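# Carry the drink-carton tray from desk to counter

## Task

Move the tray holding the three drink cartons off the desk and onto the counter so the tray's entire bottom rests on the counter, with all three cartons still upright on it. Then open the grippers and pull the robot away. The robot must not topple or end up leaning, and the final arrangement has to stay put without the robot supporting it.

## Robot and tools

ROBOT. A Rainbow Robotics RB-Y1: a base with two driven wheels and two rear casters, 0.66 m long and 0.58 m wide, its front edge 0.10 m ahead of the wheel axle. It has a head (pan, tilt), two seven-joint arms each ending in a parallel gripper, and a torso with four joints. torso_squat_rad lowers the level chest, torso_shift_rad moves the hips forward, torso_pitch_rad leans the chest forward, and torso_yaw_rad turns the upper body to the left. A bent leg can protrude beyond the base's front edge. Each arm is rated for about 3 kg.

FRAMES. The base frame sits on the floor midway between the drive wheels: x forward, y left, z up. The reported chest, left_hand and right_hand are in this frame. A hand point lies between its finger pads; the fingers point along that hand's -z and close along its x. Reported hand positions get less accurate as reach grows. base_odometry is measured from the base frame at the scene's start. It counts wheel rotation only, so slipping shows up as travel. Heading is positive to the left, from -3.142 to 3.142.

execute_actions. The argument actions is a list holding one action, or nothing; an empty list just reports state and images. An action may contain:
- base: exactly one key. translate_m is a straight drive, an offset in metres from where the base is now, -3 to 3, forward positive. rotate_rad is a turn in place, an offset in radians, -3.2 to 3.2, left (counter-clockwise from above) positive. The base cannot move sideways.
- joints: one dictionary covering the whole robot, keyed by joint name. Every value is an absolute target: radians for joints, metres of pad opening for left_gripper_m and right_gripper_m (0 to 0.1). Ranges: torso_squat_rad 0 to 1.2; torso_shift_rad -0.3 to 0.6; torso_pitch_rad -0.2 to 1.4; torso_yaw_rad -1.5 to 1.5; shoulder_pitch ±2.356 (negative raises the arm forward); left_shoulder_roll_rad 0 to 3.141 and right_shoulder_roll_rad -3.141 to 0 (both open the arm outward); shoulder_yaw ±2.094; elbow -2.617 to 0.01 (negative bends); forearm_roll ±3.141; wrist_pitch -1.57 to 1.919 (negative tips the hand forward); hand_roll ±2.705; head_pan_rad ±0.523 (positive left); head_tilt_rad -0.35 to 1.57 (positive looks down). Yaw, roll and pan signs match for both arms. A joint counts as reached within ±0.02 rad (grippers ±0.004 m).
- speeds: optional caps for the base only: translate_m 0.05 to 0.4 m/s, rotate_rad 0.1 to 1.509 rad/s. Base moves that would exceed 8.667 s are refused.
- min_time_s: 0.1 to 8, a minimum duration for every arm and head motion in the action.
Joint top speeds: arms 1 rad/s (the wrist-end joints 1.5), head 1.5, squat and pitch 0.3, shift 0.15, yaw 0.6, grippers 0.1 m/s. Motions start together but may end separately; an action lasts no more than 15 s. cameras lists head_camera, left_wrist_camera, right_wrist_camera or all; leaving it out or null means all, [] means none. A bad key, bad camera or out-of-range number rejects the whole call with no motion. Something you leave out of an action may still be driving toward its previous target.

Torso combos must also hold: squat+shift <= 1.52; squat-shift+pitch <= 1.57; shift+0.5pitch-0.4squat <= 0.7; shift+0.3pitch-0.5squat <= 0.39. Breaking one leaves the torso short, shown as off_target.

wait: seconds, 0 to 10; nothing new is commanded. zoom_image: camera plus region [x0, y0, x1, y1] in pixels of that camera's latest full image, no bigger than 504 by 504 (head image 896x504, wrist images 644x364). finished_scene: pass the current scene's number; it ends the scene for good and reports success.

RESULTS. base_status and joint_status give how each motion ended. done: target reached (for the base, wheels turned the full amount even if slipping). off_target: resting short, maybe still pushing. contact_stop (arms and torso only): blocked hard. time_out: took far longer than expected. stopped_with_arm: torso halted because an arm had a contact_stop. limit_stop_at_own_body: stopped just before touching the robot itself; move that arm or the torso apart. After these stops the joint keeps its current spot and forgets its target; a contact_stop or time_out halts its entire group (torso joints; left arm joints; right arm joints). "joint command not followed" with a cause line means an arm's targets were blocked by the self- or arm-to-arm check; those joints show not_followed and may be retried on later actions, while gripper targets still run. on_its_own lists what you did not command this call; "held at" gives the target, not the position. If one call reports a stop, the rest of your calls in that reply are skipped. The Motor temperatures line lists per-arm joint temperatures in joint_positions order; MOTOR HOT appears from 65 °C, and at 80 °C an OVER-TEMPERATURE FAULT brakes the arm, halts everything and marks cut motions limit_stop_at_motor_heat; resend targets afterwards. A torque fault (an arm joint reaching its load limit: shoulder joints 66.5 N m, elbow 34.2, forearm and wrist joints 23.7, held weight included) freezes the robot 10 s.

AFTER A STOP, first back off whatever may still press, in its own action: arms, then torso. If both hands hold one object and the torso gets contact_stop right as it starts with nothing in the way, resend every arm joint at its reported value and then repeat the torso command.

GRIP. To hold something, command an opening at least 0.005 m under its width; off_target is then expected.

AVOID. Arms hitting or squeezing each other (grippers and hands are not covered by the check). Driving into furniture: the base keeps spinning its wheels. A leg pressing on furniture can push the robot backward unseen by odometry. Too much load held far forward can tip the robot with no stop. Drops, slips, slams and hard pushes. The robot holds its last command while you think, and loose items may occasionally be nudged.

CAMERAS. Calibration gives pinhole-plus-radial intrinsics and base-frame poses for head_camera, left_wrist_camera and right_wrist_camera; expect small errors, larger for wrist cameras at long reach.

Each tool is called after "Request:" as a command line: name --argument value for each argument, lists and objects as JSON in quotes; but a table of rows of numbers goes row by row, as --pt "numbers of a row", without its own name.

## Session

Request:
execute_actions --actions '[]'

Scene clock: 0.00 s.
Motor temperatures (°C, as the motors report them): left_arm=[38 37 37 36 39 41 40] | right_arm=[39 32 37 34 38 43 40]
base_odometry: x=+0.000 y=+0.000 heading=+0.000 (m, m, rad; odometry frame)
base_status: not commanded
joint_positions: torso_squat_rad=+0.350 torso_shift_rad=+0.000 torso_pitch_rad=+0.000 torso_yaw_rad=+0.000 left_shoulder_pitch_rad=-0.011 left_shoulder_roll_rad=+0.022 left_shoulder_yaw_rad=-0.004 left_elbow_rad=-0.118 left_forearm_roll_rad=-0.053 left_wrist_pitch_rad=-0.015 left_hand_roll_rad=-0.050 left_gripper_m=+0.099 right_shoulder_pitch_rad=+0.012 right_shoulder_roll_rad=-0.033 right_shoulder_yaw_rad=-0.014 right_elbow_rad=-0.213 right_forearm_roll_rad=-0.003 right_wrist_pitch_rad=-0.021 right_hand_roll_rad=-0.003 right_gripper_m=+0.099 head_pan_rad=+0.000 head_tilt_rad=+0.400
joint_status: not commanded
chest: x=-0.2280 y=-0.0007 z=+1.2474 quat_wxyz=(+1.000, +0.001, +0.000, +0.000) (m; base frame)
left_hand: x=-0.1596 y=+0.2364 z=+0.5661 quat_wxyz=(+0.996, +0.015, -0.071, -0.056) (m; base frame)
right_hand: x=-0.1289 y=-0.2470 z=+0.5694 quat_wxyz=(+0.994, -0.017, -0.111, -0.009) (m; base frame)
pictures: head_camera, left_wrist_camera, right_wrist_camera
Images, in order (width x height): head_camera 896x504, left_wrist_camera 644x364, right_wrist_camera 644x364.

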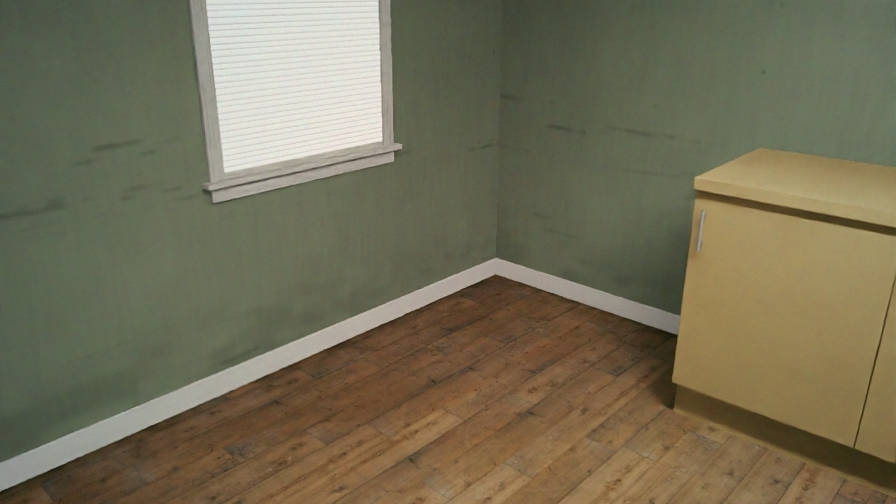

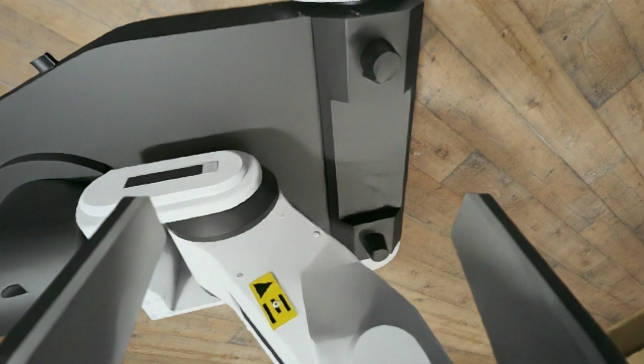

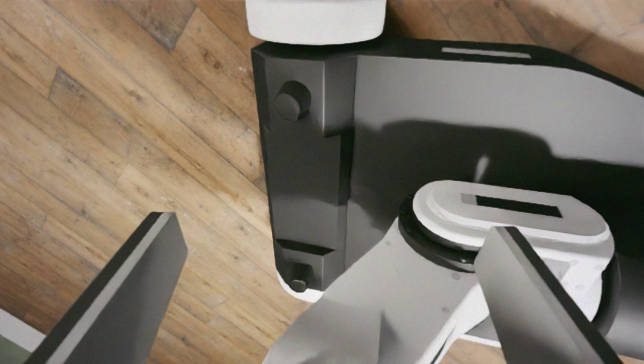

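Request:
execute_actions --actions '[{"base":{"rotate_rad":-1.0}}]' --cameras '["head_camera"]'

Request:
execute_actions --actions '[{"base":{"rotate_rad":-1.1}}]' --cameras '["head_camera"]'

Request:
execute_actions --actions '[{"base":{"rotate_rad":-1.1}}]' --cameras '["head_camera"]'

Scene clock: 4.77 s.
Motor temperatures (°C, as the motors report them): left_arm=[38 37 37 36 39 41 40] | right_arm=[39 32 37 34 38 43 40]
base_odometry: x=+0.000 y=+0.000 heading=-0.999 (m, m, rad; odometry frame)
base_status: done
joint_positions: torso_squat_rad=+0.350 torso_shift_rad=+0.000 torso_pitch_rad=+0.000 torso_yaw_rad=+0.000 left_shoulder_pitch_rad=-0.011 left_shoulder_roll_rad=+0.022 left_shoulder_yaw_rad=-0.004 left_elbow_rad=-0.118 left_forearm_roll_rad=-0.053 left_wrist_pitch_rad=-0.015 left_hand_roll_rad=-0.050 left_gripper_m=+0.099 right_shoulder_pitch_rad=+0.012 right_shoulder_roll_rad=-0.033 right_shoulder_yaw_rad=-0.014 right_elbow_rad=-0.213 right_forearm_roll_rad=-0.003 right_wrist_pitch_rad=-0.021 right_hand_roll_rad=-0.003 right_gripper_m=+0.099 head_pan_rad=+0.000 head_tilt_rad=+0.400
joint_status: not commanded
chest: x=-0.2280 y=-0.0007 z=+1.2474 quat_wxyz=(+1.000, +0.001, +0.000, +0.000) (m; base frame)
left_hand: x=-0.1596 y=+0.2364 z=+0.5661 quat_wxyz=(+0.996, +0.015, -0.071, -0.056) (m; base frame)
right_hand: x=-0.1289 y=-0.2470 z=+0.5694 quat_wxyz=(+0.994, -0.017, -0.111, -0.009) (m; base frame)
pictures: head_camera
camera_calibration (this result's frames):
head_camera: T_world_to_cam=[[-0.0151249, -0.999854, -0.00794243, 0.012559], [-0.364039, 0.0129047, -0.931294, 1.32762], [0.931261, -0.0111943, -0.364181, 0.661501], [0, 0, 0, 1]] pos_world=[-0.132536, 0.00282976, 1.47741]
Images, in order (width x height): head_camera 896x504.

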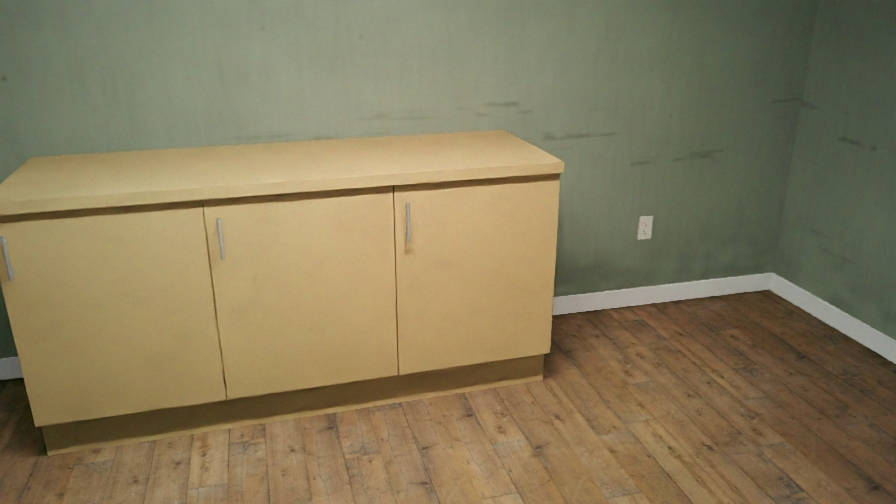

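Scene clock: 8.30 s.
Motor temperatures (°C, as the motors report them): left_arm=[38 37 37 36 39 41 40] | right_arm=[39 32 37 34 38 43 40]
base_odometry: x=+0.000 y=+0.001 heading=-2.098 (m, m, rad; odometry frame)
base_status: done
joint_positions: torso_squat_rad=+0.350 torso_shift_rad=+0.000 torso_pitch_rad=+0.000 torso_yaw_rad=+0.000 left_shoulder_pitch_rad=-0.011 left_shoulder_roll_rad=+0.022 left_shoulder_yaw_rad=-0.004 left_elbow_rad=-0.118 left_forearm_roll_rad=-0.053 left_wrist_pitch_rad=-0.015 left_hand_roll_rad=-0.050 left_gripper_m=+0.099 right_shoulder_pitch_rad=+0.012 right_shoulder_roll_rad=-0.033 right_shoulder_yaw_rad=-0.014 right_elbow_rad=-0.213 right_forearm_roll_rad=-0.003 right_wrist_pitch_rad=-0.021 right_hand_roll_rad=-0.003 right_gripper_m=+0.099 head_pan_rad=+0.000 head_tilt_rad=+0.400
joint_status: not commanded
chest: x=-0.2280 y=-0.0007 z=+1.2474 quat_wxyz=(+1.000, +0.001, +0.000, +0.000) (m; base frame)
left_hand: x=-0.1596 y=+0.2364 z=+0.5661 quat_wxyz=(+0.996, +0.015, -0.071, -0.056) (m; base frame)
right_hand: x=-0.1289 y=-0.2470 z=+0.5693 quat_wxyz=(+0.994, -0.017, -0.111, -0.009) (m; base frame)
pictures: head_camera
camera_calibration (this result's frames):
head_camera: T_world_to_cam=[[-0.0151251, -0.999854, -0.00796079, 0.0125709], [-0.364039, 0.0129219, -0.931294, 1.32762], [0.931261, -0.0111879, -0.364181, 0.661501], [0, 0, 0, 1]] pos_world=[-0.132536, 0.0028146, 1.47741]
Images, in order (width x height): head_camera 896x504.

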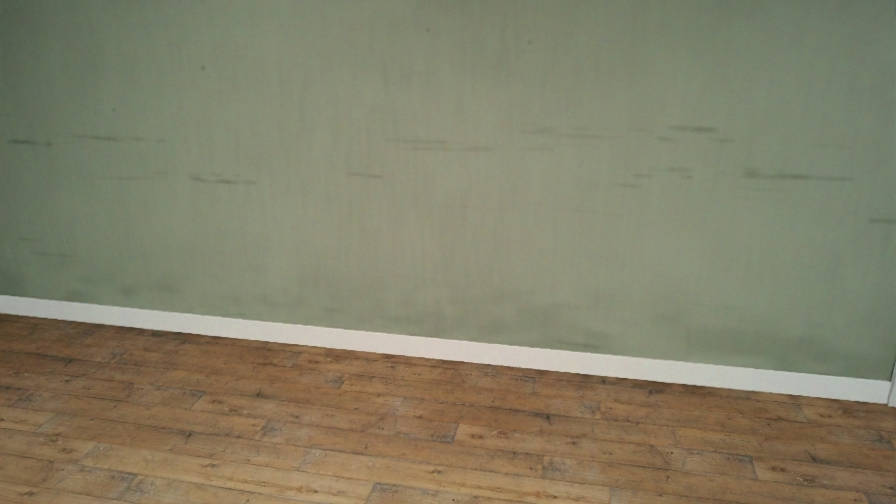

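Scene clock: 11.83 s.
Motor temperatures (°C, as the motors report them): left_arm=[38 37 37 36 39 41 40] | right_arm=[39 32 37 34 38 43 40]
base_odometry: x=+0.000 y=+0.001 heading=+3.086 (m, m, rad; odometry frame)
base_status: done
joint_positions: torso_squat_rad=+0.350 torso_shift_rad=+0.000 torso_pitch_rad=+0.000 torso_yaw_rad=+0.000 left_shoulder_pitch_rad=-0.011 left_shoulder_roll_rad=+0.022 left_shoulder_yaw_rad=-0.004 left_elbow_rad=-0.118 left_forearm_roll_rad=-0.053 left_wrist_pitch_rad=-0.015 left_hand_roll_rad=-0.050 left_gripper_m=+0.099 right_shoulder_pitch_rad=+0.012 right_shoulder_roll_rad=-0.033 right_shoulder_yaw_rad=-0.014 right_elbow_rad=-0.213 right_forearm_roll_rad=-0.003 right_wrist_pitch_rad=-0.021 right_hand_roll_rad=-0.003 right_gripper_m=+0.099 head_pan_rad=+0.000 head_tilt_rad=+0.400
joint_status: not commanded
chest: x=-0.2280 y=-0.0007 z=+1.2474 quat_wxyz=(+1.000, +0.001, +0.000, +0.000) (m; base frame)
left_hand: x=-0.1596 y=+0.2364 z=+0.5661 quat_wxyz=(+0.996, +0.015, -0.071, -0.056) (m; base frame)
right_hand: x=-0.1289 y=-0.2470 z=+0.5693 quat_wxyz=(+0.994, -0.017, -0.111, -0.009) (m; base frame)
pictures: head_camera
camera_calibration (this result's frames):
head_camera: T_world_to_cam=[[-0.0151248, -0.999854, -0.00797441, 0.0125814], [-0.364038, 0.0129344, -0.931294, 1.32762], [0.931261, -0.0111827, -0.36418, 0.661501], [0, 0, 0, 1]] pos_world=[-0.132537, 0.00280491, 1.47741]
Images, in order (width x height): head_camera 896x504.

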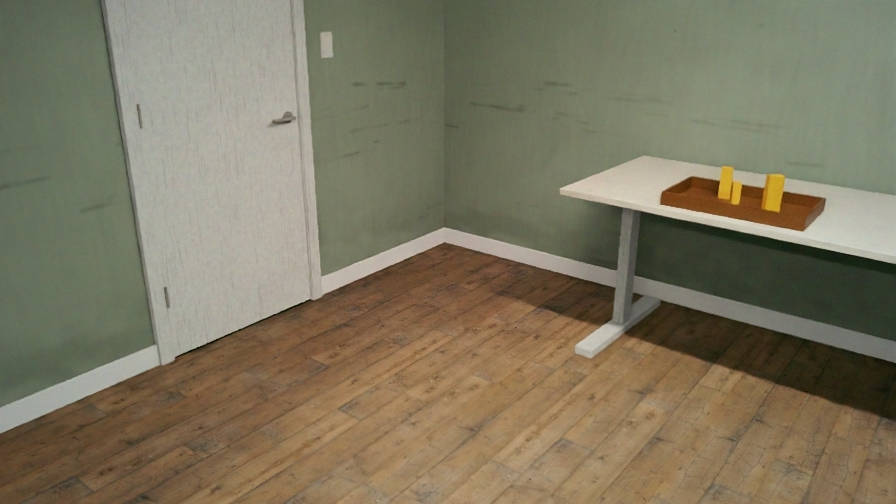

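Request:
execute_actions --actions '[{"base":{"rotate_rad":-0.263}}]' --cameras '[]'

Request:
execute_actions --actions '[{"base":{"translate_m":1.5}}]' --cameras '[]'

Request:
execute_actions --actions '[{"base":{"rotate_rad":-0.46},"joints":{"head_tilt_rad":0.6}}]' --cameras '["head_camera"]'

Scene clock: 15.63 s.
Motor temperatures (°C, as the motors report them): left_arm=[38 37 37 36 39 41 40] | right_arm=[39 32 37 34 38 43 40]
base_odometry: x=+0.000 y=+0.001 heading=+2.823 (m, m, rad; odometry frame)
base_status: done
joint_positions: torso_squat_rad=+0.350 torso_shift_rad=+0.000 torso_pitch_rad=+0.000 torso_yaw_rad=+0.000 left_shoulder_pitch_rad=-0.011 left_shoulder_roll_rad=+0.022 left_shoulder_yaw_rad=-0.004 left_elbow_rad=-0.118 left_forearm_roll_rad=-0.053 left_wrist_pitch_rad=-0.015 left_hand_roll_rad=-0.050 left_gripper_m=+0.099 right_shoulder_pitch_rad=+0.012 right_shoulder_roll_rad=-0.033 right_shoulder_yaw_rad=-0.014 right_elbow_rad=-0.213 right_forearm_roll_rad=-0.003 right_wrist_pitch_rad=-0.021 right_hand_roll_rad=-0.003 right_gripper_m=+0.099 head_pan_rad=+0.000 head_tilt_rad=+0.400
joint_status: not commanded
chest: x=-0.2280 y=-0.0007 z=+1.2474 quat_wxyz=(+1.000, +0.001, +0.000, +0.000) (m; base frame)
left_hand: x=-0.1596 y=+0.2364 z=+0.5661 quat_wxyz=(+0.996, +0.015, -0.071, -0.056) (m; base frame)
right_hand: x=-0.1289 y=-0.2470 z=+0.5693 quat_wxyz=(+0.994, -0.017, -0.111, -0.009) (m; base frame)
pictures: none
No camera images: the call's "cameras" was empty. Leave "cameras" out to get every camera's image.

Scene clock: 20.90 s.
Motor temperatures (°C, as the motors report them): left_arm=[38 37 37 36 39 41 40] | right_arm=[39 32 37 34 38 43 40]
base_odometry: x=-1.424 y=+0.471 heading=+2.822 (m, m, rad; odometry frame)
base_status: done
joint_positions: torso_squat_rad=+0.350 torso_shift_rad=+0.000 torso_pitch_rad=+0.000 torso_yaw_rad=+0.000 left_shoulder_pitch_rad=-0.011 left_shoulder_roll_rad=+0.022 left_shoulder_yaw_rad=-0.004 left_elbow_rad=-0.118 left_forearm_roll_rad=-0.053 left_wrist_pitch_rad=-0.015 left_hand_roll_rad=-0.050 left_gripper_m=+0.099 right_shoulder_pitch_rad=+0.012 right_shoulder_roll_rad=-0.033 right_shoulder_yaw_rad=-0.014 right_elbow_rad=-0.213 right_forearm_roll_rad=-0.003 right_wrist_pitch_rad=-0.021 right_hand_roll_rad=-0.003 right_gripper_m=+0.099 head_pan_rad=+0.000 head_tilt_rad=+0.400
joint_status: not commanded
chest: x=-0.2280 y=-0.0007 z=+1.2474 quat_wxyz=(+1.000, +0.001, +0.000, +0.000) (m; base frame)
left_hand: x=-0.1595 y=+0.2364 z=+0.5661 quat_wxyz=(+0.996, +0.015, -0.071, -0.056) (m; base frame)
right_hand: x=-0.1289 y=-0.2470 z=+0.5693 quat_wxyz=(+0.994, -0.017, -0.111, -0.009) (m; base frame)
pictures: none
No camera images: the call's "cameras" was empty. Leave "cameras" out to get every camera's image.

Scene clock: 23.30 s.
Motor temperatures (°C, as the motors report them): left_arm=[38 37 37 36 39 41 40] | right_arm=[39 32 37 34 38 43 40]
base_odometry: x=-1.424 y=+0.471 heading=+2.363 (m, m, rad; odometry frame)
base_status: done
joint_positions: torso_squat_rad=+0.350 torso_shift_rad=+0.000 torso_pitch_rad=+0.000 torso_yaw_rad=+0.000 left_shoulder_pitch_rad=-0.011 left_shoulder_roll_rad=+0.022 left_shoulder_yaw_rad=-0.004 left_elbow_rad=-0.118 left_forearm_roll_rad=-0.053 left_wrist_pitch_rad=-0.015 left_hand_roll_rad=-0.050 left_gripper_m=+0.099 right_shoulder_pitch_rad=+0.012 right_shoulder_roll_rad=-0.033 right_shoulder_yaw_rad=-0.014 right_elbow_rad=-0.213 right_forearm_roll_rad=-0.003 right_wrist_pitch_rad=-0.021 right_hand_roll_rad=-0.003 right_gripper_m=+0.099 head_pan_rad=+0.000 head_tilt_rad=+0.600
joint_status: all done
chest: x=-0.2280 y=-0.0007 z=+1.2474 quat_wxyz=(+1.000, +0.001, +0.000, +0.000) (m; base frame)
left_hand: x=-0.1596 y=+0.2364 z=+0.5661 quat_wxyz=(+0.996, +0.015, -0.071, -0.056) (m; base frame)
right_hand: x=-0.1289 y=-0.2470 z=+0.5693 quat_wxyz=(+0.994, -0.017, -0.111, -0.009) (m; base frame)
pictures: head_camera
camera_calibration (this result's frames):
head_camera: T_world_to_cam=[[-0.0161886, -0.999858, -0.00472402, 0.00766846], [-0.542089, 0.0127467, -0.840224, 1.15917], [0.840165, -0.0110412, -0.542218, 0.900368], [0, 0, 0, 1]] pos_world=[-0.127957, 0.00283284, 1.4622]
Images, in order (width x height): head_camera 896x504.

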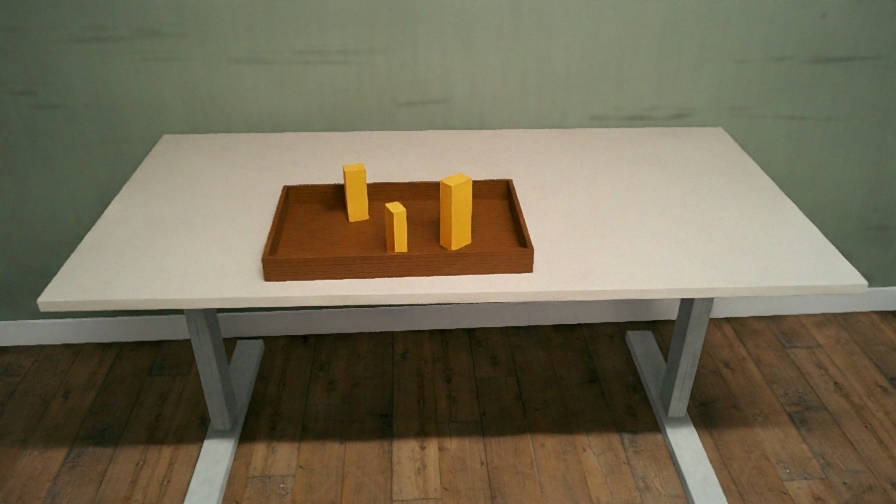

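Request:
execute_actions --actions '[{"base":{"rotate_rad":0.3},"joints":{"torso_pitch_rad":0.35,"torso_shift_rad":0.1,"torso_squat_rad":0.2,"left_shoulder_pitch_rad":-0.5,"right_shoulder_pitch_rad":-0.5,"left_elbow_rad":-1.6,"right_elbow_rad":-1.6,"left_wrist_pitch_rad":0.9,"right_wrist_pitch_rad":0.9,"left_hand_roll_rad":1.57,"right_hand_roll_rad":-1.57,"left_shoulder_roll_rad":0.03,"right_shoulder_roll_rad":-0.03,"left_shoulder_yaw_rad":0,"right_shoulder_yaw_rad":0,"left_forearm_roll_rad":0,"right_forearm_roll_rad":0,"head_tilt_rad":0.5}}]' --cameras '[]'

Request:
execute_actions --actions '[{"base":{"translate_m":0.27}}]' --cameras '[]'

Request:
execute_actions --actions '[{"base":{"rotate_rad":-0.3}}]'

Scene clock: 31.17 s.
Motor temperatures (°C, as the motors report them): left_arm=[38 37 37 36 39 41 40] | right_arm=[39 32 37 34 38 43 40]
base_odometry: x=-1.424 y=+0.471 heading=+2.661 (m, m, rad; odometry frame)
base_status: done
joint_positions: torso_squat_rad=+0.200 torso_shift_rad=+0.100 torso_pitch_rad=+0.350 torso_yaw_rad=+0.000 left_shoulder_pitch_rad=-0.500 left_shoulder_roll_rad=+0.030 left_shoulder_yaw_rad=+0.000 left_elbow_rad=-1.600 left_forearm_roll_rad=+0.000 left_wrist_pitch_rad=+0.900 left_hand_roll_rad=+1.570 left_gripper_m=+0.099 right_shoulder_pitch_rad=-0.500 right_shoulder_roll_rad=-0.030 right_shoulder_yaw_rad=+0.000 right_elbow_rad=-1.600 right_forearm_roll_rad=+0.000 right_wrist_pitch_rad=+0.900 right_hand_roll_rad=-1.570 right_gripper_m=+0.099 head_pan_rad=+0.000 head_tilt_rad=+0.500
joint_status: all done
chest: x=-0.0534 y=-0.0008 z=+1.2538 quat_wxyz=(+0.985, +0.001, +0.174, +0.000) (m; base frame)
left_hand: x=+0.4595 y=+0.1433 z=+0.9105 quat_wxyz=(+0.701, -0.302, -0.263, +0.590) (m; base frame)
right_hand: x=+0.4594 y=-0.1442 z=+0.9099 quat_wxyz=(+0.701, +0.302, -0.262, -0.591) (m; base frame)
pictures: none
No camera images: the call's "cameras" was empty. Leave "cameras" out to get every camera's image.

Scene clock: 33.33 s.
Motor temperatures (°C, as the motors report them): left_arm=[38 37 37 36 39 41 40] | right_arm=[39 32 37 34 38 43 40]
base_odometry: x=-1.663 y=+0.596 heading=+2.659 (m, m, rad; odometry frame)
base_status: done
joint_positions: torso_squat_rad=+0.200 torso_shift_rad=+0.100 torso_pitch_rad=+0.350 torso_yaw_rad=+0.000 left_shoulder_pitch_rad=-0.500 left_shoulder_roll_rad=+0.030 left_shoulder_yaw_rad=+0.000 left_elbow_rad=-1.600 left_forearm_roll_rad=+0.000 left_wrist_pitch_rad=+0.900 left_hand_roll_rad=+1.570 left_gripper_m=+0.099 right_shoulder_pitch_rad=-0.500 right_shoulder_roll_rad=-0.030 right_shoulder_yaw_rad=+0.000 right_elbow_rad=-1.600 right_forearm_roll_rad=+0.000 right_wrist_pitch_rad=+0.900 right_hand_roll_rad=-1.570 right_gripper_m=+0.099 head_pan_rad=+0.000 head_tilt_rad=+0.500
joint_status: not commanded
chest: x=-0.0533 y=-0.0008 z=+1.2538 quat_wxyz=(+0.985, +0.001, +0.174, +0.000) (m; base frame)
left_hand: x=+0.4595 y=+0.1433 z=+0.9103 quat_wxyz=(+0.701, -0.301, -0.263, +0.590) (m; base frame)
right_hand: x=+0.4594 y=-0.1442 z=+0.9098 quat_wxyz=(+0.701, +0.302, -0.262, -0.591) (m; base frame)
pictures: none
No camera images: the call's "cameras" was empty. Leave "cameras" out to get every camera's image.

Scene clock: 35.20 s.
Motor temperatures (°C, as the motors report them): left_arm=[38 37 37 36 39 41 40] | right_arm=[39 32 37 34 38 43 40]
base_odometry: x=-1.663 y=+0.596 heading=+2.360 (m, m, rad; odometry frame)
base_status: done
joint_positions: torso_squat_rad=+0.200 torso_shift_rad=+0.100 torso_pitch_rad=+0.350 torso_yaw_rad=+0.000 left_shoulder_pitch_rad=-0.500 left_shoulder_roll_rad=+0.030 left_shoulder_yaw_rad=+0.000 left_elbow_rad=-1.600 left_forearm_roll_rad=+0.000 left_wrist_pitch_rad=+0.900 left_hand_roll_rad=+1.570 left_gripper_m=+0.099 right_shoulder_pitch_rad=-0.500 right_shoulder_roll_rad=-0.030 right_shoulder_yaw_rad=+0.000 right_elbow_rad=-1.600 right_forearm_roll_rad=+0.000 right_wrist_pitch_rad=+0.900 right_hand_roll_rad=-1.570 right_gripper_m=+0.099 head_pan_rad=+0.000 head_tilt_rad=+0.500
joint_status: not commanded
chest: x=-0.0533 y=-0.0008 z=+1.2538 quat_wxyz=(+0.985, +0.001, +0.174, +0.000) (m; base frame)
left_hand: x=+0.4595 y=+0.1433 z=+0.9103 quat_wxyz=(+0.701, -0.301, -0.263, +0.590) (m; base frame)
right_hand: x=+0.4594 y=-0.1442 z=+0.9098 quat_wxyz=(+0.701, +0.302, -0.262, -0.591) (m; base frame)
pictures: head_camera, left_wrist_camera, right_wrist_camera
camera_calibration (this result's frames):
head_camera: T_world_to_cam=[[-0.0167562, -0.999859, -0.000685382, 0.00571146], [-0.732978, 0.0127498, -0.680133, 1.05637], [0.680046, -0.0108941, -0.733088, 0.96945], [0, 0, 0, 1]] pos_world=[0.115123, 0.0028033, 1.42917]
left_wrist_camera: T_world_to_cam=[[0.124284, 0.992111, 0.016405, -0.217483], [0.0743421, -0.0257972, 0.996899, -0.908207], [0.989458, -0.122679, -0.0769618, -0.283588], [0, 0, 0, 1]] pos_world=[0.375146, 0.157548, 0.887133]
right_wrist_camera: T_world_to_cam=[[-0.15105, 0.987355, -0.048112, 0.257875], [0.071156, 0.0594042, 0.995695, -0.894493], [0.985962, 0.146976, -0.0792292, -0.279798], [0, 0, 0, 1]] pos_world=[0.37847, -0.160354, 0.880881]
Images, in order (width x height): head_camera 896x504, left_wrist_camera 644x364, right_wrist_camera 644x364.

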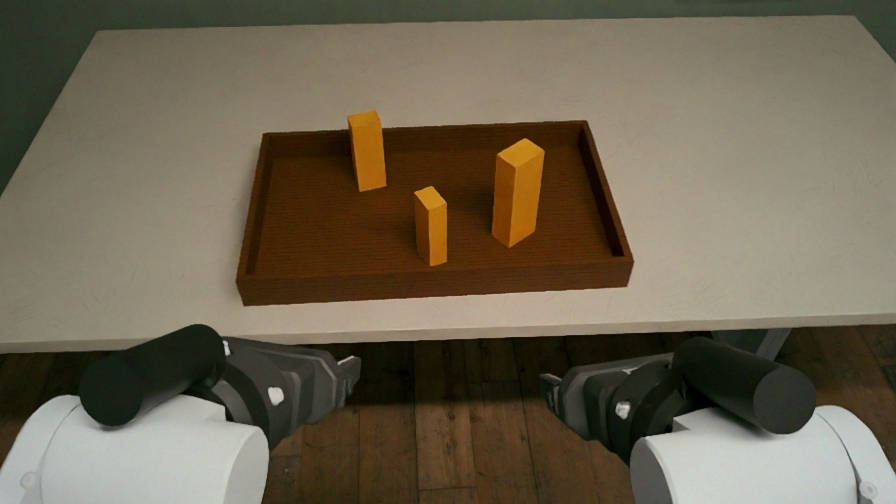

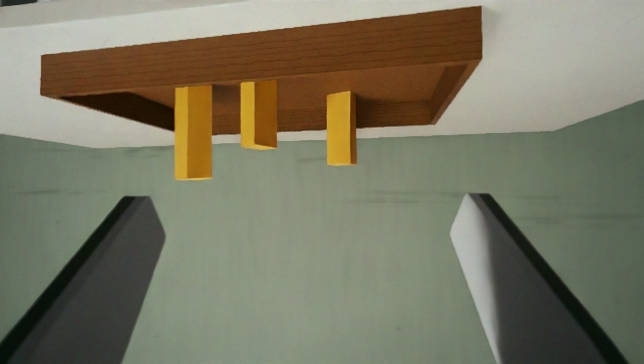

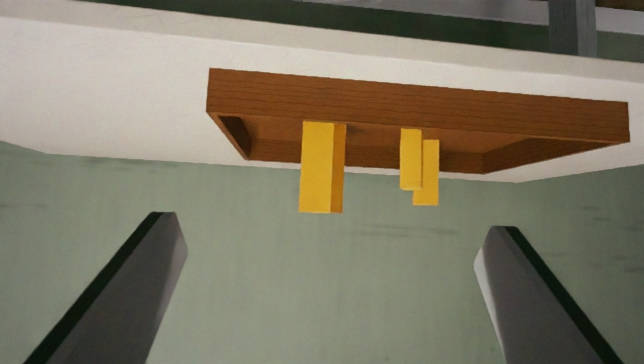

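Request:
execute_actions --actions '[{"joints":{"left_shoulder_yaw_rad":0.25,"right_shoulder_yaw_rad":-0.1,"right_shoulder_roll_rad":-0.11}}]' --cameras '[]'

Request:
execute_actions --actions '[{"base":{"translate_m":0.37}}]'

Scene clock: 39.77 s.
Motor temperatures (°C, as the motors report them): left_arm=[38 37 37 36 39 41 40] | right_arm=[39 32 37 34 38 43 40]
base_odometry: x=-1.663 y=+0.596 heading=+2.360 (m, m, rad; odometry frame)
base_status: not commanded
joint_positions: torso_squat_rad=+0.200 torso_shift_rad=+0.100 torso_pitch_rad=+0.350 torso_yaw_rad=+0.000 left_shoulder_pitch_rad=-0.500 left_shoulder_roll_rad=+0.030 left_shoulder_yaw_rad=+0.250 left_elbow_rad=-1.600 left_forearm_roll_rad=+0.000 left_wrist_pitch_rad=+0.900 left_hand_roll_rad=+1.570 left_gripper_m=+0.099 right_shoulder_pitch_rad=-0.500 right_shoulder_roll_rad=-0.110 right_shoulder_yaw_rad=-0.100 right_elbow_rad=-1.600 right_forearm_roll_rad=+0.000 right_wrist_pitch_rad=+0.900 right_hand_roll_rad=-1.570 right_gripper_m=+0.099 head_pan_rad=+0.000 head_tilt_rad=+0.500
joint_status: all done
chest: x=-0.0533 y=-0.0008 z=+1.2538 quat_wxyz=(+0.985, +0.001, +0.174, +0.000) (m; base frame)
left_hand: x=+0.4639 y=+0.2521 z=+0.9099 quat_wxyz=(+0.618, -0.277, -0.288, +0.677) (m; base frame)
right_hand: x=+0.4700 y=-0.2249 z=+0.9152 quat_wxyz=(+0.675, +0.269, -0.303, -0.617) (m; base frame)
pictures: none
No camera images: the call's "cameras" was empty. Leave "cameras" out to get every camera's image.

Scene clock: 42.23 s.
Motor temperatures (°C, as the motors report them): left_arm=[38 37 37 36 39 41 40] | right_arm=[39 32 37 34 38 43 40]
base_odometry: x=-1.926 y=+0.857 heading=+2.360 (m, m, rad; odometry frame)
base_status: done
joint_positions: torso_squat_rad=+0.200 torso_shift_rad=+0.100 torso_pitch_rad=+0.350 torso_yaw_rad=+0.000 left_shoulder_pitch_rad=-0.500 left_shoulder_roll_rad=+0.030 left_shoulder_yaw_rad=+0.250 left_elbow_rad=-1.600 left_forearm_roll_rad=+0.000 left_wrist_pitch_rad=+0.900 left_hand_roll_rad=+1.570 left_gripper_m=+0.099 right_shoulder_pitch_rad=-0.500 right_shoulder_roll_rad=-0.110 right_shoulder_yaw_rad=-0.100 right_elbow_rad=-1.600 right_forearm_roll_rad=+0.000 right_wrist_pitch_rad=+0.900 right_hand_roll_rad=-1.570 right_gripper_m=+0.099 head_pan_rad=+0.000 head_tilt_rad=+0.500
joint_status: not commanded
chest: x=-0.0533 y=-0.0008 z=+1.2538 quat_wxyz=(+0.985, +0.001, +0.174, +0.000) (m; base frame)
left_hand: x=+0.4640 y=+0.2520 z=+0.9099 quat_wxyz=(+0.618, -0.277, -0.288, +0.677) (m; base frame)
right_hand: x=+0.4700 y=-0.2249 z=+0.9152 quat_wxyz=(+0.675, +0.269, -0.303, -0.617) (m; base frame)
pictures: head_camera, left_wrist_camera, right_wrist_camera
camera_calibration (this result's frames):
head_camera: T_world_to_cam=[[-0.01676, -0.999859, -0.000708741, 0.00571967], [-0.73299, 0.0127687, -0.68012, 1.05635], [0.680033, -0.0108793, -0.733101, 0.969469], [0, 0, 0, 1]] pos_world=[0.11512, 0.00277775, 1.42917]
left_wrist_camera: T_world_to_cam=[[-0.123019, 0.992308, -0.0138112, -0.18374], [0.0767474, 0.023388, 0.996776, -0.918764], [0.989432, 0.121563, -0.0790343, -0.334354], [0, 0, 0, 1]] pos_world=[0.37873, 0.24446, 0.886839]
right_wrist_camera: T_world_to_cam=[[-0.0419836, 0.992533, -0.114527, 0.350095], [0.0649469, 0.117097, 0.990995, -0.875662], [0.997005, 0.0341673, -0.069378, -0.317513], [0, 0, 0, 1]] pos_world=[0.388131, -0.234095, 0.885843]
Images, in order (width x height): head_camera 896x504, left_wrist_camera 644x364, right_wrist_camera 644x364.

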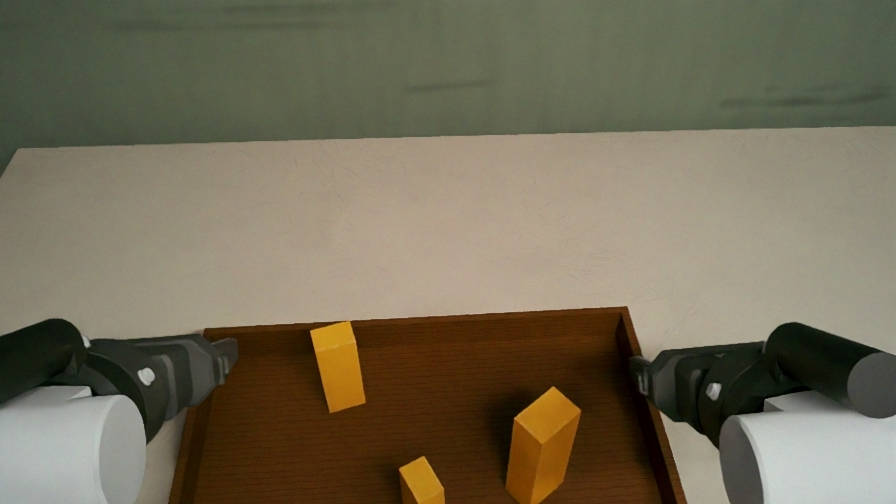

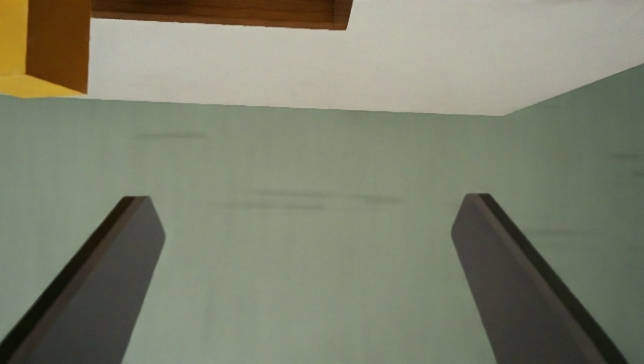

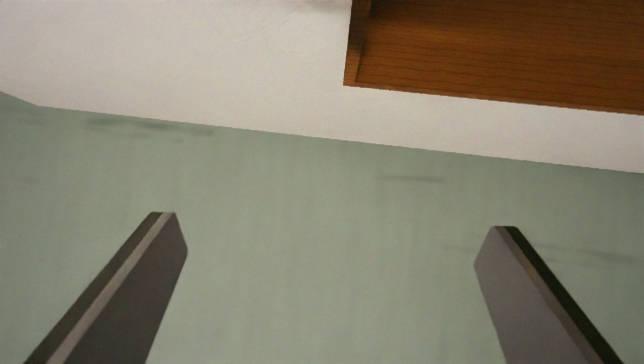

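Request:
execute_actions --actions '[{"joints":{"torso_squat_rad":0.58}}]'

Scene clock: 45.13 s.
Motor temperatures (°C, as the motors report them): left_arm=[38 37 37 36 39 41 40] | right_arm=[39 32 37 34 38 43 40]
base_odometry: x=-1.926 y=+0.857 heading=+2.360 (m, m, rad; odometry frame)
base_status: not commanded
joint_positions: torso_squat_rad=+0.580 torso_shift_rad=+0.100 torso_pitch_rad=+0.350 torso_yaw_rad=+0.000 left_shoulder_pitch_rad=-0.500 left_shoulder_roll_rad=+0.030 left_shoulder_yaw_rad=+0.250 left_elbow_rad=-1.600 left_forearm_roll_rad=+0.000 left_wrist_pitch_rad=+0.900 left_hand_roll_rad=+1.570 left_gripper_m=+0.099 right_shoulder_pitch_rad=-0.500 right_shoulder_roll_rad=-0.110 right_shoulder_yaw_rad=-0.100 right_elbow_rad=-1.600 right_forearm_roll_rad=+0.000 right_wrist_pitch_rad=+0.900 right_hand_roll_rad=-1.570 right_gripper_m=+0.099 head_pan_rad=+0.000 head_tilt_rad=+0.500
joint_status: all done
chest: x=-0.0635 y=-0.0007 z=+1.1538 quat_wxyz=(+0.985, +0.001, +0.174, +0.000) (m; base frame)
left_hand: x=+0.4539 y=+0.2521 z=+0.8101 quat_wxyz=(+0.618, -0.277, -0.288, +0.677) (m; base frame)
right_hand: x=+0.4599 y=-0.2249 z=+0.8154 quat_wxyz=(+0.675, +0.269, -0.303, -0.617) (m; base frame)
pictures: head_camera, left_wrist_camera, right_wrist_camera
camera_calibration (this result's frames):
head_camera: T_world_to_cam=[[-0.01676, -0.999859, -0.000713717, 0.00554793], [-0.732798, 0.0127691, -0.680326, 0.981154], [0.680239, -0.0108793, -0.732909, 0.902883], [0, 0, 0, 1]] pos_world=[0.104904, 0.00284143, 1.32924]
left_wrist_camera: T_world_to_cam=[[-0.123016, 0.992308, -0.0138453, -0.186395], [0.0764711, 0.023388, 0.996797, -0.818375], [0.989454, 0.121563, -0.07876, -0.33252], [0, 0, 0, 1]] pos_world=[0.368665, 0.244524, 0.786984]
right_wrist_camera: T_world_to_cam=[[-0.0419512, 0.992533, -0.114538, 0.33817], [0.0646688, 0.117096, 0.991013, -0.775974], [0.997025, 0.0341671, -0.0690982, -0.314637], [0, 0, 0, 1]] pos_world=[0.378069, -0.234031, 0.785992]
Images, in order (width x height): head_camera 896x504, left_wrist_camera 644x364, right_wrist_camera 644x364.

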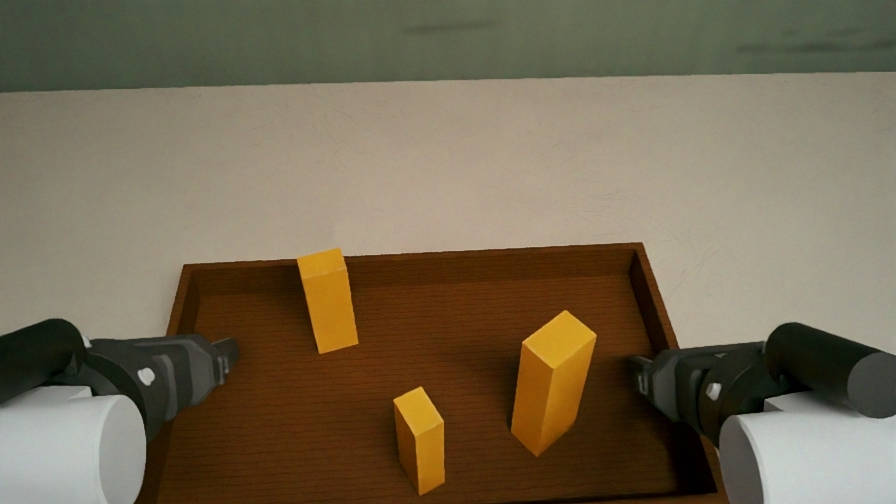

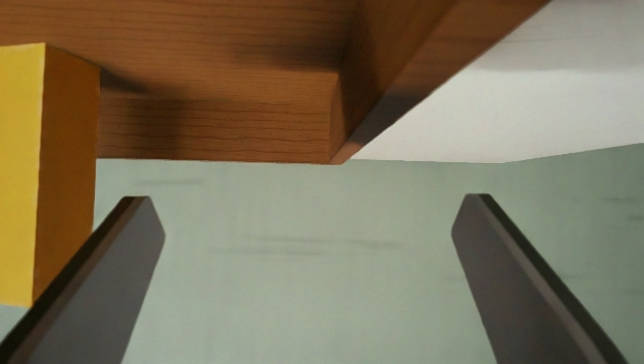

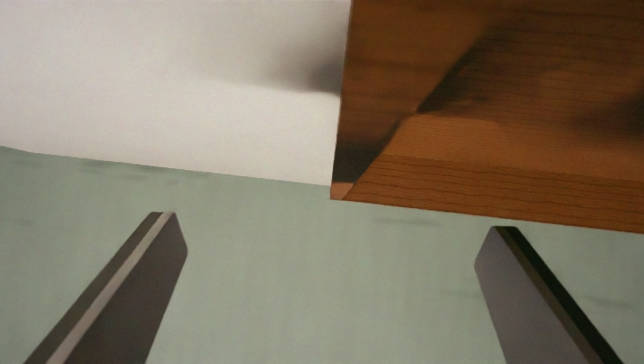

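Request:
execute_actions --actions '[{"base":{"translate_m":0.06},"joints":{"left_wrist_pitch_rad":1.3,"right_wrist_pitch_rad":1.3,"head_tilt_rad":0.7},"min_time_s":1.5}]'

Scene clock: 47.83 s.
Motor temperatures (°C, as the motors report them): left_arm=[38 37 37 36 39 41 40] | right_arm=[39 32 37 34 38 43 40]
base_odometry: x=-1.968 y=+0.899 heading=+2.360 (m, m, rad; odometry frame)
base_status: done
joint_positions: torso_squat_rad=+0.580 torso_shift_rad=+0.100 torso_pitch_rad=+0.350 torso_yaw_rad=+0.000 left_shoulder_pitch_rad=-0.500 left_shoulder_roll_rad=+0.030 left_shoulder_yaw_rad=+0.250 left_elbow_rad=-1.600 left_forearm_roll_rad=+0.000 left_wrist_pitch_rad=+1.300 left_hand_roll_rad=+1.570 left_gripper_m=+0.099 right_shoulder_pitch_rad=-0.502 right_shoulder_roll_rad=-0.110 right_shoulder_yaw_rad=-0.100 right_elbow_rad=-1.601 right_forearm_roll_rad=+0.000 right_wrist_pitch_rad=+1.299 right_hand_roll_rad=-1.570 right_gripper_m=+0.099 head_pan_rad=+0.000 head_tilt_rad=+0.700
joint_status: all done
chest: x=-0.0635 y=-0.0007 z=+1.1538 quat_wxyz=(+0.985, +0.001, +0.174, +0.000) (m; base frame)
left_hand: x=+0.3798 y=+0.2449 z=+0.7567 quat_wxyz=(+0.661, -0.148, -0.148, +0.721) (m; base frame)
right_hand: x=+0.3875 y=-0.2327 z=+0.7627 quat_wxyz=(+0.715, +0.131, -0.175, -0.664) (m; base frame)
pictures: head_camera, left_wrist_camera, right_wrist_camera
camera_calibration (this result's frames):
head_camera: T_world_to_cam=[[-0.0163031, -0.999864, 0.00267745, 0.00101658], [-0.853339, 0.0125183, -0.521206, 0.771984], [0.521102, -0.0107821, -0.853427, 1.06774], [0, 0, 0, 1]] pos_world=[0.102379, 0.00286496, 1.3136]
left_wrist_camera: T_world_to_cam=[[-0.117982, 0.993015, 0.00143715, -0.202784], [0.457401, 0.0530601, 0.887676, -0.828663], [0.881399, 0.105387, -0.460466, 0.0713007], [0, 0, 0, 1]] pos_world=[0.292262, 0.237822, 0.768708]
right_wrist_camera: T_world_to_cam=[[-0.0581468, 0.991503, -0.116365, 0.344268], [0.443727, 0.130084, 0.88667, -0.782408], [0.894274, -0.0000773257, -0.447521, 0.0746392], [0, 0, 0, 1]] pos_world=[0.300446, -0.239558, 0.767202]
Images, in order (width x height): head_camera 896x504, left_wrist_camera 644x364, right_wrist_camera 644x364.

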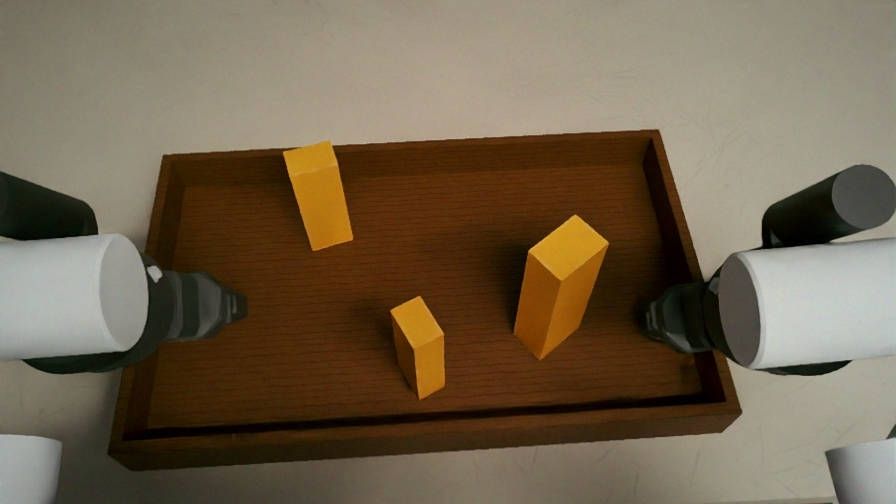

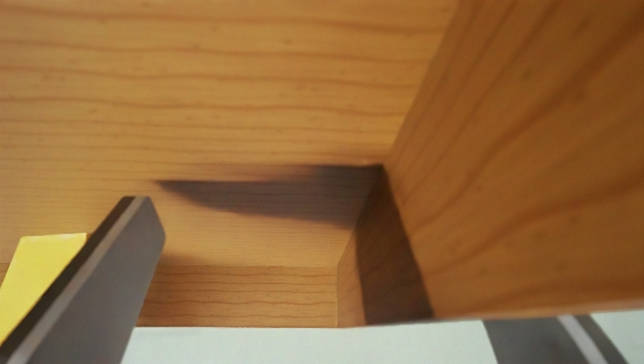

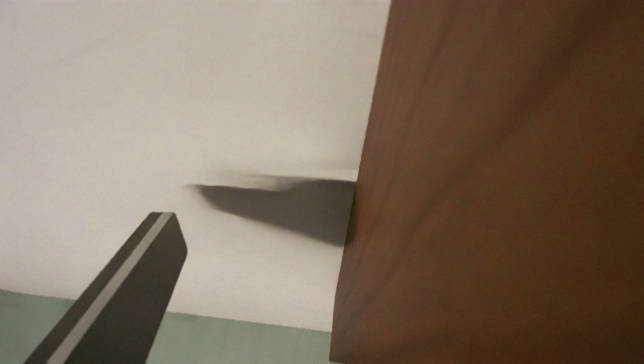

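Request:
execute_actions --actions '[{"joints":{"left_gripper_m":0,"right_gripper_m":0}}]' --cameras '[]'

Request:
execute_actions --actions '[{"joints":{"torso_squat_rad":0.45},"min_time_s":2}]'

Scene clock: 50.13 s.
Motor temperatures (°C, as the motors report them): left_arm=[38 37 37 36 39 41 40] | right_arm=[39 32 37 34 38 43 40]
base_odometry: x=-1.968 y=+0.899 heading=+2.360 (m, m, rad; odometry frame)
base_status: not commanded
joint_positions: torso_squat_rad=+0.580 torso_shift_rad=+0.100 torso_pitch_rad=+0.350 torso_yaw_rad=+0.000 left_shoulder_pitch_rad=-0.497 left_shoulder_roll_rad=+0.037 left_shoulder_yaw_rad=+0.254 left_elbow_rad=-1.600 left_forearm_roll_rad=-0.003 left_wrist_pitch_rad=+1.300 left_hand_roll_rad=+1.570 left_gripper_m=+0.009 right_shoulder_pitch_rad=-0.499 right_shoulder_roll_rad=-0.116 right_shoulder_yaw_rad=-0.104 right_elbow_rad=-1.600 right_forearm_roll_rad=+0.003 right_wrist_pitch_rad=+1.300 right_hand_roll_rad=-1.570 right_gripper_m=+0.012 head_pan_rad=+0.000 head_tilt_rad=+0.700
joint_status: left_gripper_m off_target (ended at +0.009, target +0.000); right_gripper_m off_target (ended at +0.012, target +0.000)
chest: x=-0.0635 y=-0.0007 z=+1.1538 quat_wxyz=(+0.985, +0.001, +0.174, +0.000) (m; base frame)
left_hand: x=+0.3787 y=+0.2510 z=+0.7561 quat_wxyz=(+0.659, -0.144, -0.151, +0.722) (m; base frame)
right_hand: x=+0.3864 y=-0.2381 z=+0.7617 quat_wxyz=(+0.714, +0.127, -0.177, -0.666) (m; base frame)
pictures: none
No camera images: the call's "cameras" was empty. Leave "cameras" out to get every camera's image.

action 0: "min_time_s" has no arm or head joint beside it: it slows only arm and head motions. Command such a joint too, or leave it out

Request:
execute_actions --actions '[{"joints":{"torso_squat_rad":0.45}}]'

Scene clock: 51.60 s.
Motor temperatures (°C, as the motors report them): left_arm=[38 37 37 36 39 41 40] | right_arm=[39 32 37 34 38 43 40]
base_odometry: x=-1.968 y=+0.899 heading=+2.360 (m, m, rad; odometry frame)
base_status: not commanded
joint_positions: torso_squat_rad=+0.450 torso_shift_rad=+0.100 torso_pitch_rad=+0.351 torso_yaw_rad=+0.000 left_shoulder_pitch_rad=-0.497 left_shoulder_roll_rad=+0.037 left_shoulder_yaw_rad=+0.254 left_elbow_rad=-1.599 left_forearm_roll_rad=-0.003 left_wrist_pitch_rad=+1.300 left_hand_roll_rad=+1.570 left_gripper_m=+0.009 right_shoulder_pitch_rad=-0.497 right_shoulder_roll_rad=-0.116 right_shoulder_yaw_rad=-0.104 right_elbow_rad=-1.599 right_forearm_roll_rad=+0.003 right_wrist_pitch_rad=+1.300 right_hand_roll_rad=-1.570 right_gripper_m=+0.012 head_pan_rad=+0.000 head_tilt_rad=+0.700
joint_status: all done
chest: x=-0.0586 y=-0.0007 z=+1.1982 quat_wxyz=(+0.985, +0.001, +0.174, +0.000) (m; base frame)
left_hand: x=+0.3829 y=+0.2511 z=+0.7998 quat_wxyz=(+0.660, -0.144, -0.150, +0.722) (m; base frame)
right_hand: x=+0.3901 y=-0.2384 z=+0.8048 quat_wxyz=(+0.714, +0.125, -0.176, -0.666) (m; base frame)
pictures: head_camera, left_wrist_camera, right_wrist_camera
camera_calibration (this result's frames):
head_camera: T_world_to_cam=[[-0.0162774, -0.999864, 0.00269135, 0.000938061], [-0.853804, 0.0124987, -0.520444, 0.798387], [0.52034, -0.0107693, -0.853891, 1.10365], [0, 0, 0, 1]] pos_world=[0.10741, 0.0028447, 1.35791]
left_wrist_camera: T_world_to_cam=[[-0.124535, 0.992157, 0.0107465, -0.213282], [0.460607, 0.0482153, 0.886294, -0.867603], [0.878825, 0.115325, -0.462999, 0.0882507], [0, 0, 0, 1]] pos_world=[0.295506, 0.243264, 0.812104]
right_wrist_camera: T_world_to_cam=[[-0.0525943, 0.990859, -0.124226, 0.359011], [0.450589, 0.134562, 0.882532, -0.818451], [0.891181, -0.00955883, -0.453548, 0.0950194], [0, 0, 0, 1]] pos_world=[0.302988, -0.244689, 0.810004]
Images, in order (width x height): head_camera 896x504, left_wrist_camera 644x364, right_wrist_camera 644x364.

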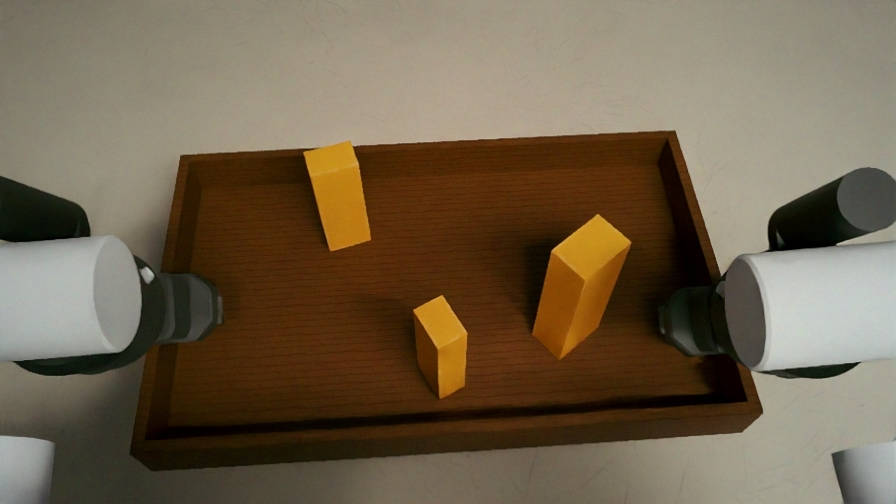

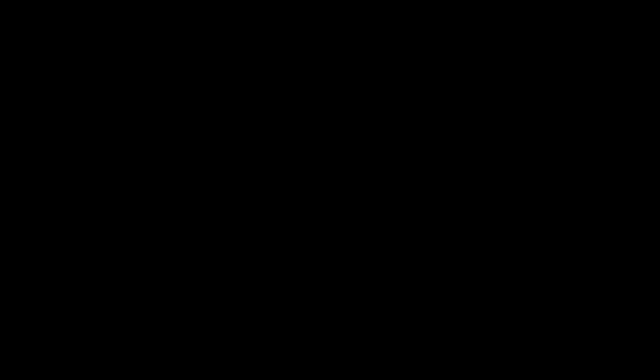

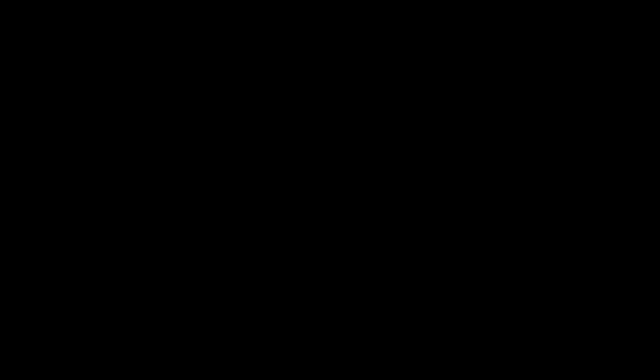

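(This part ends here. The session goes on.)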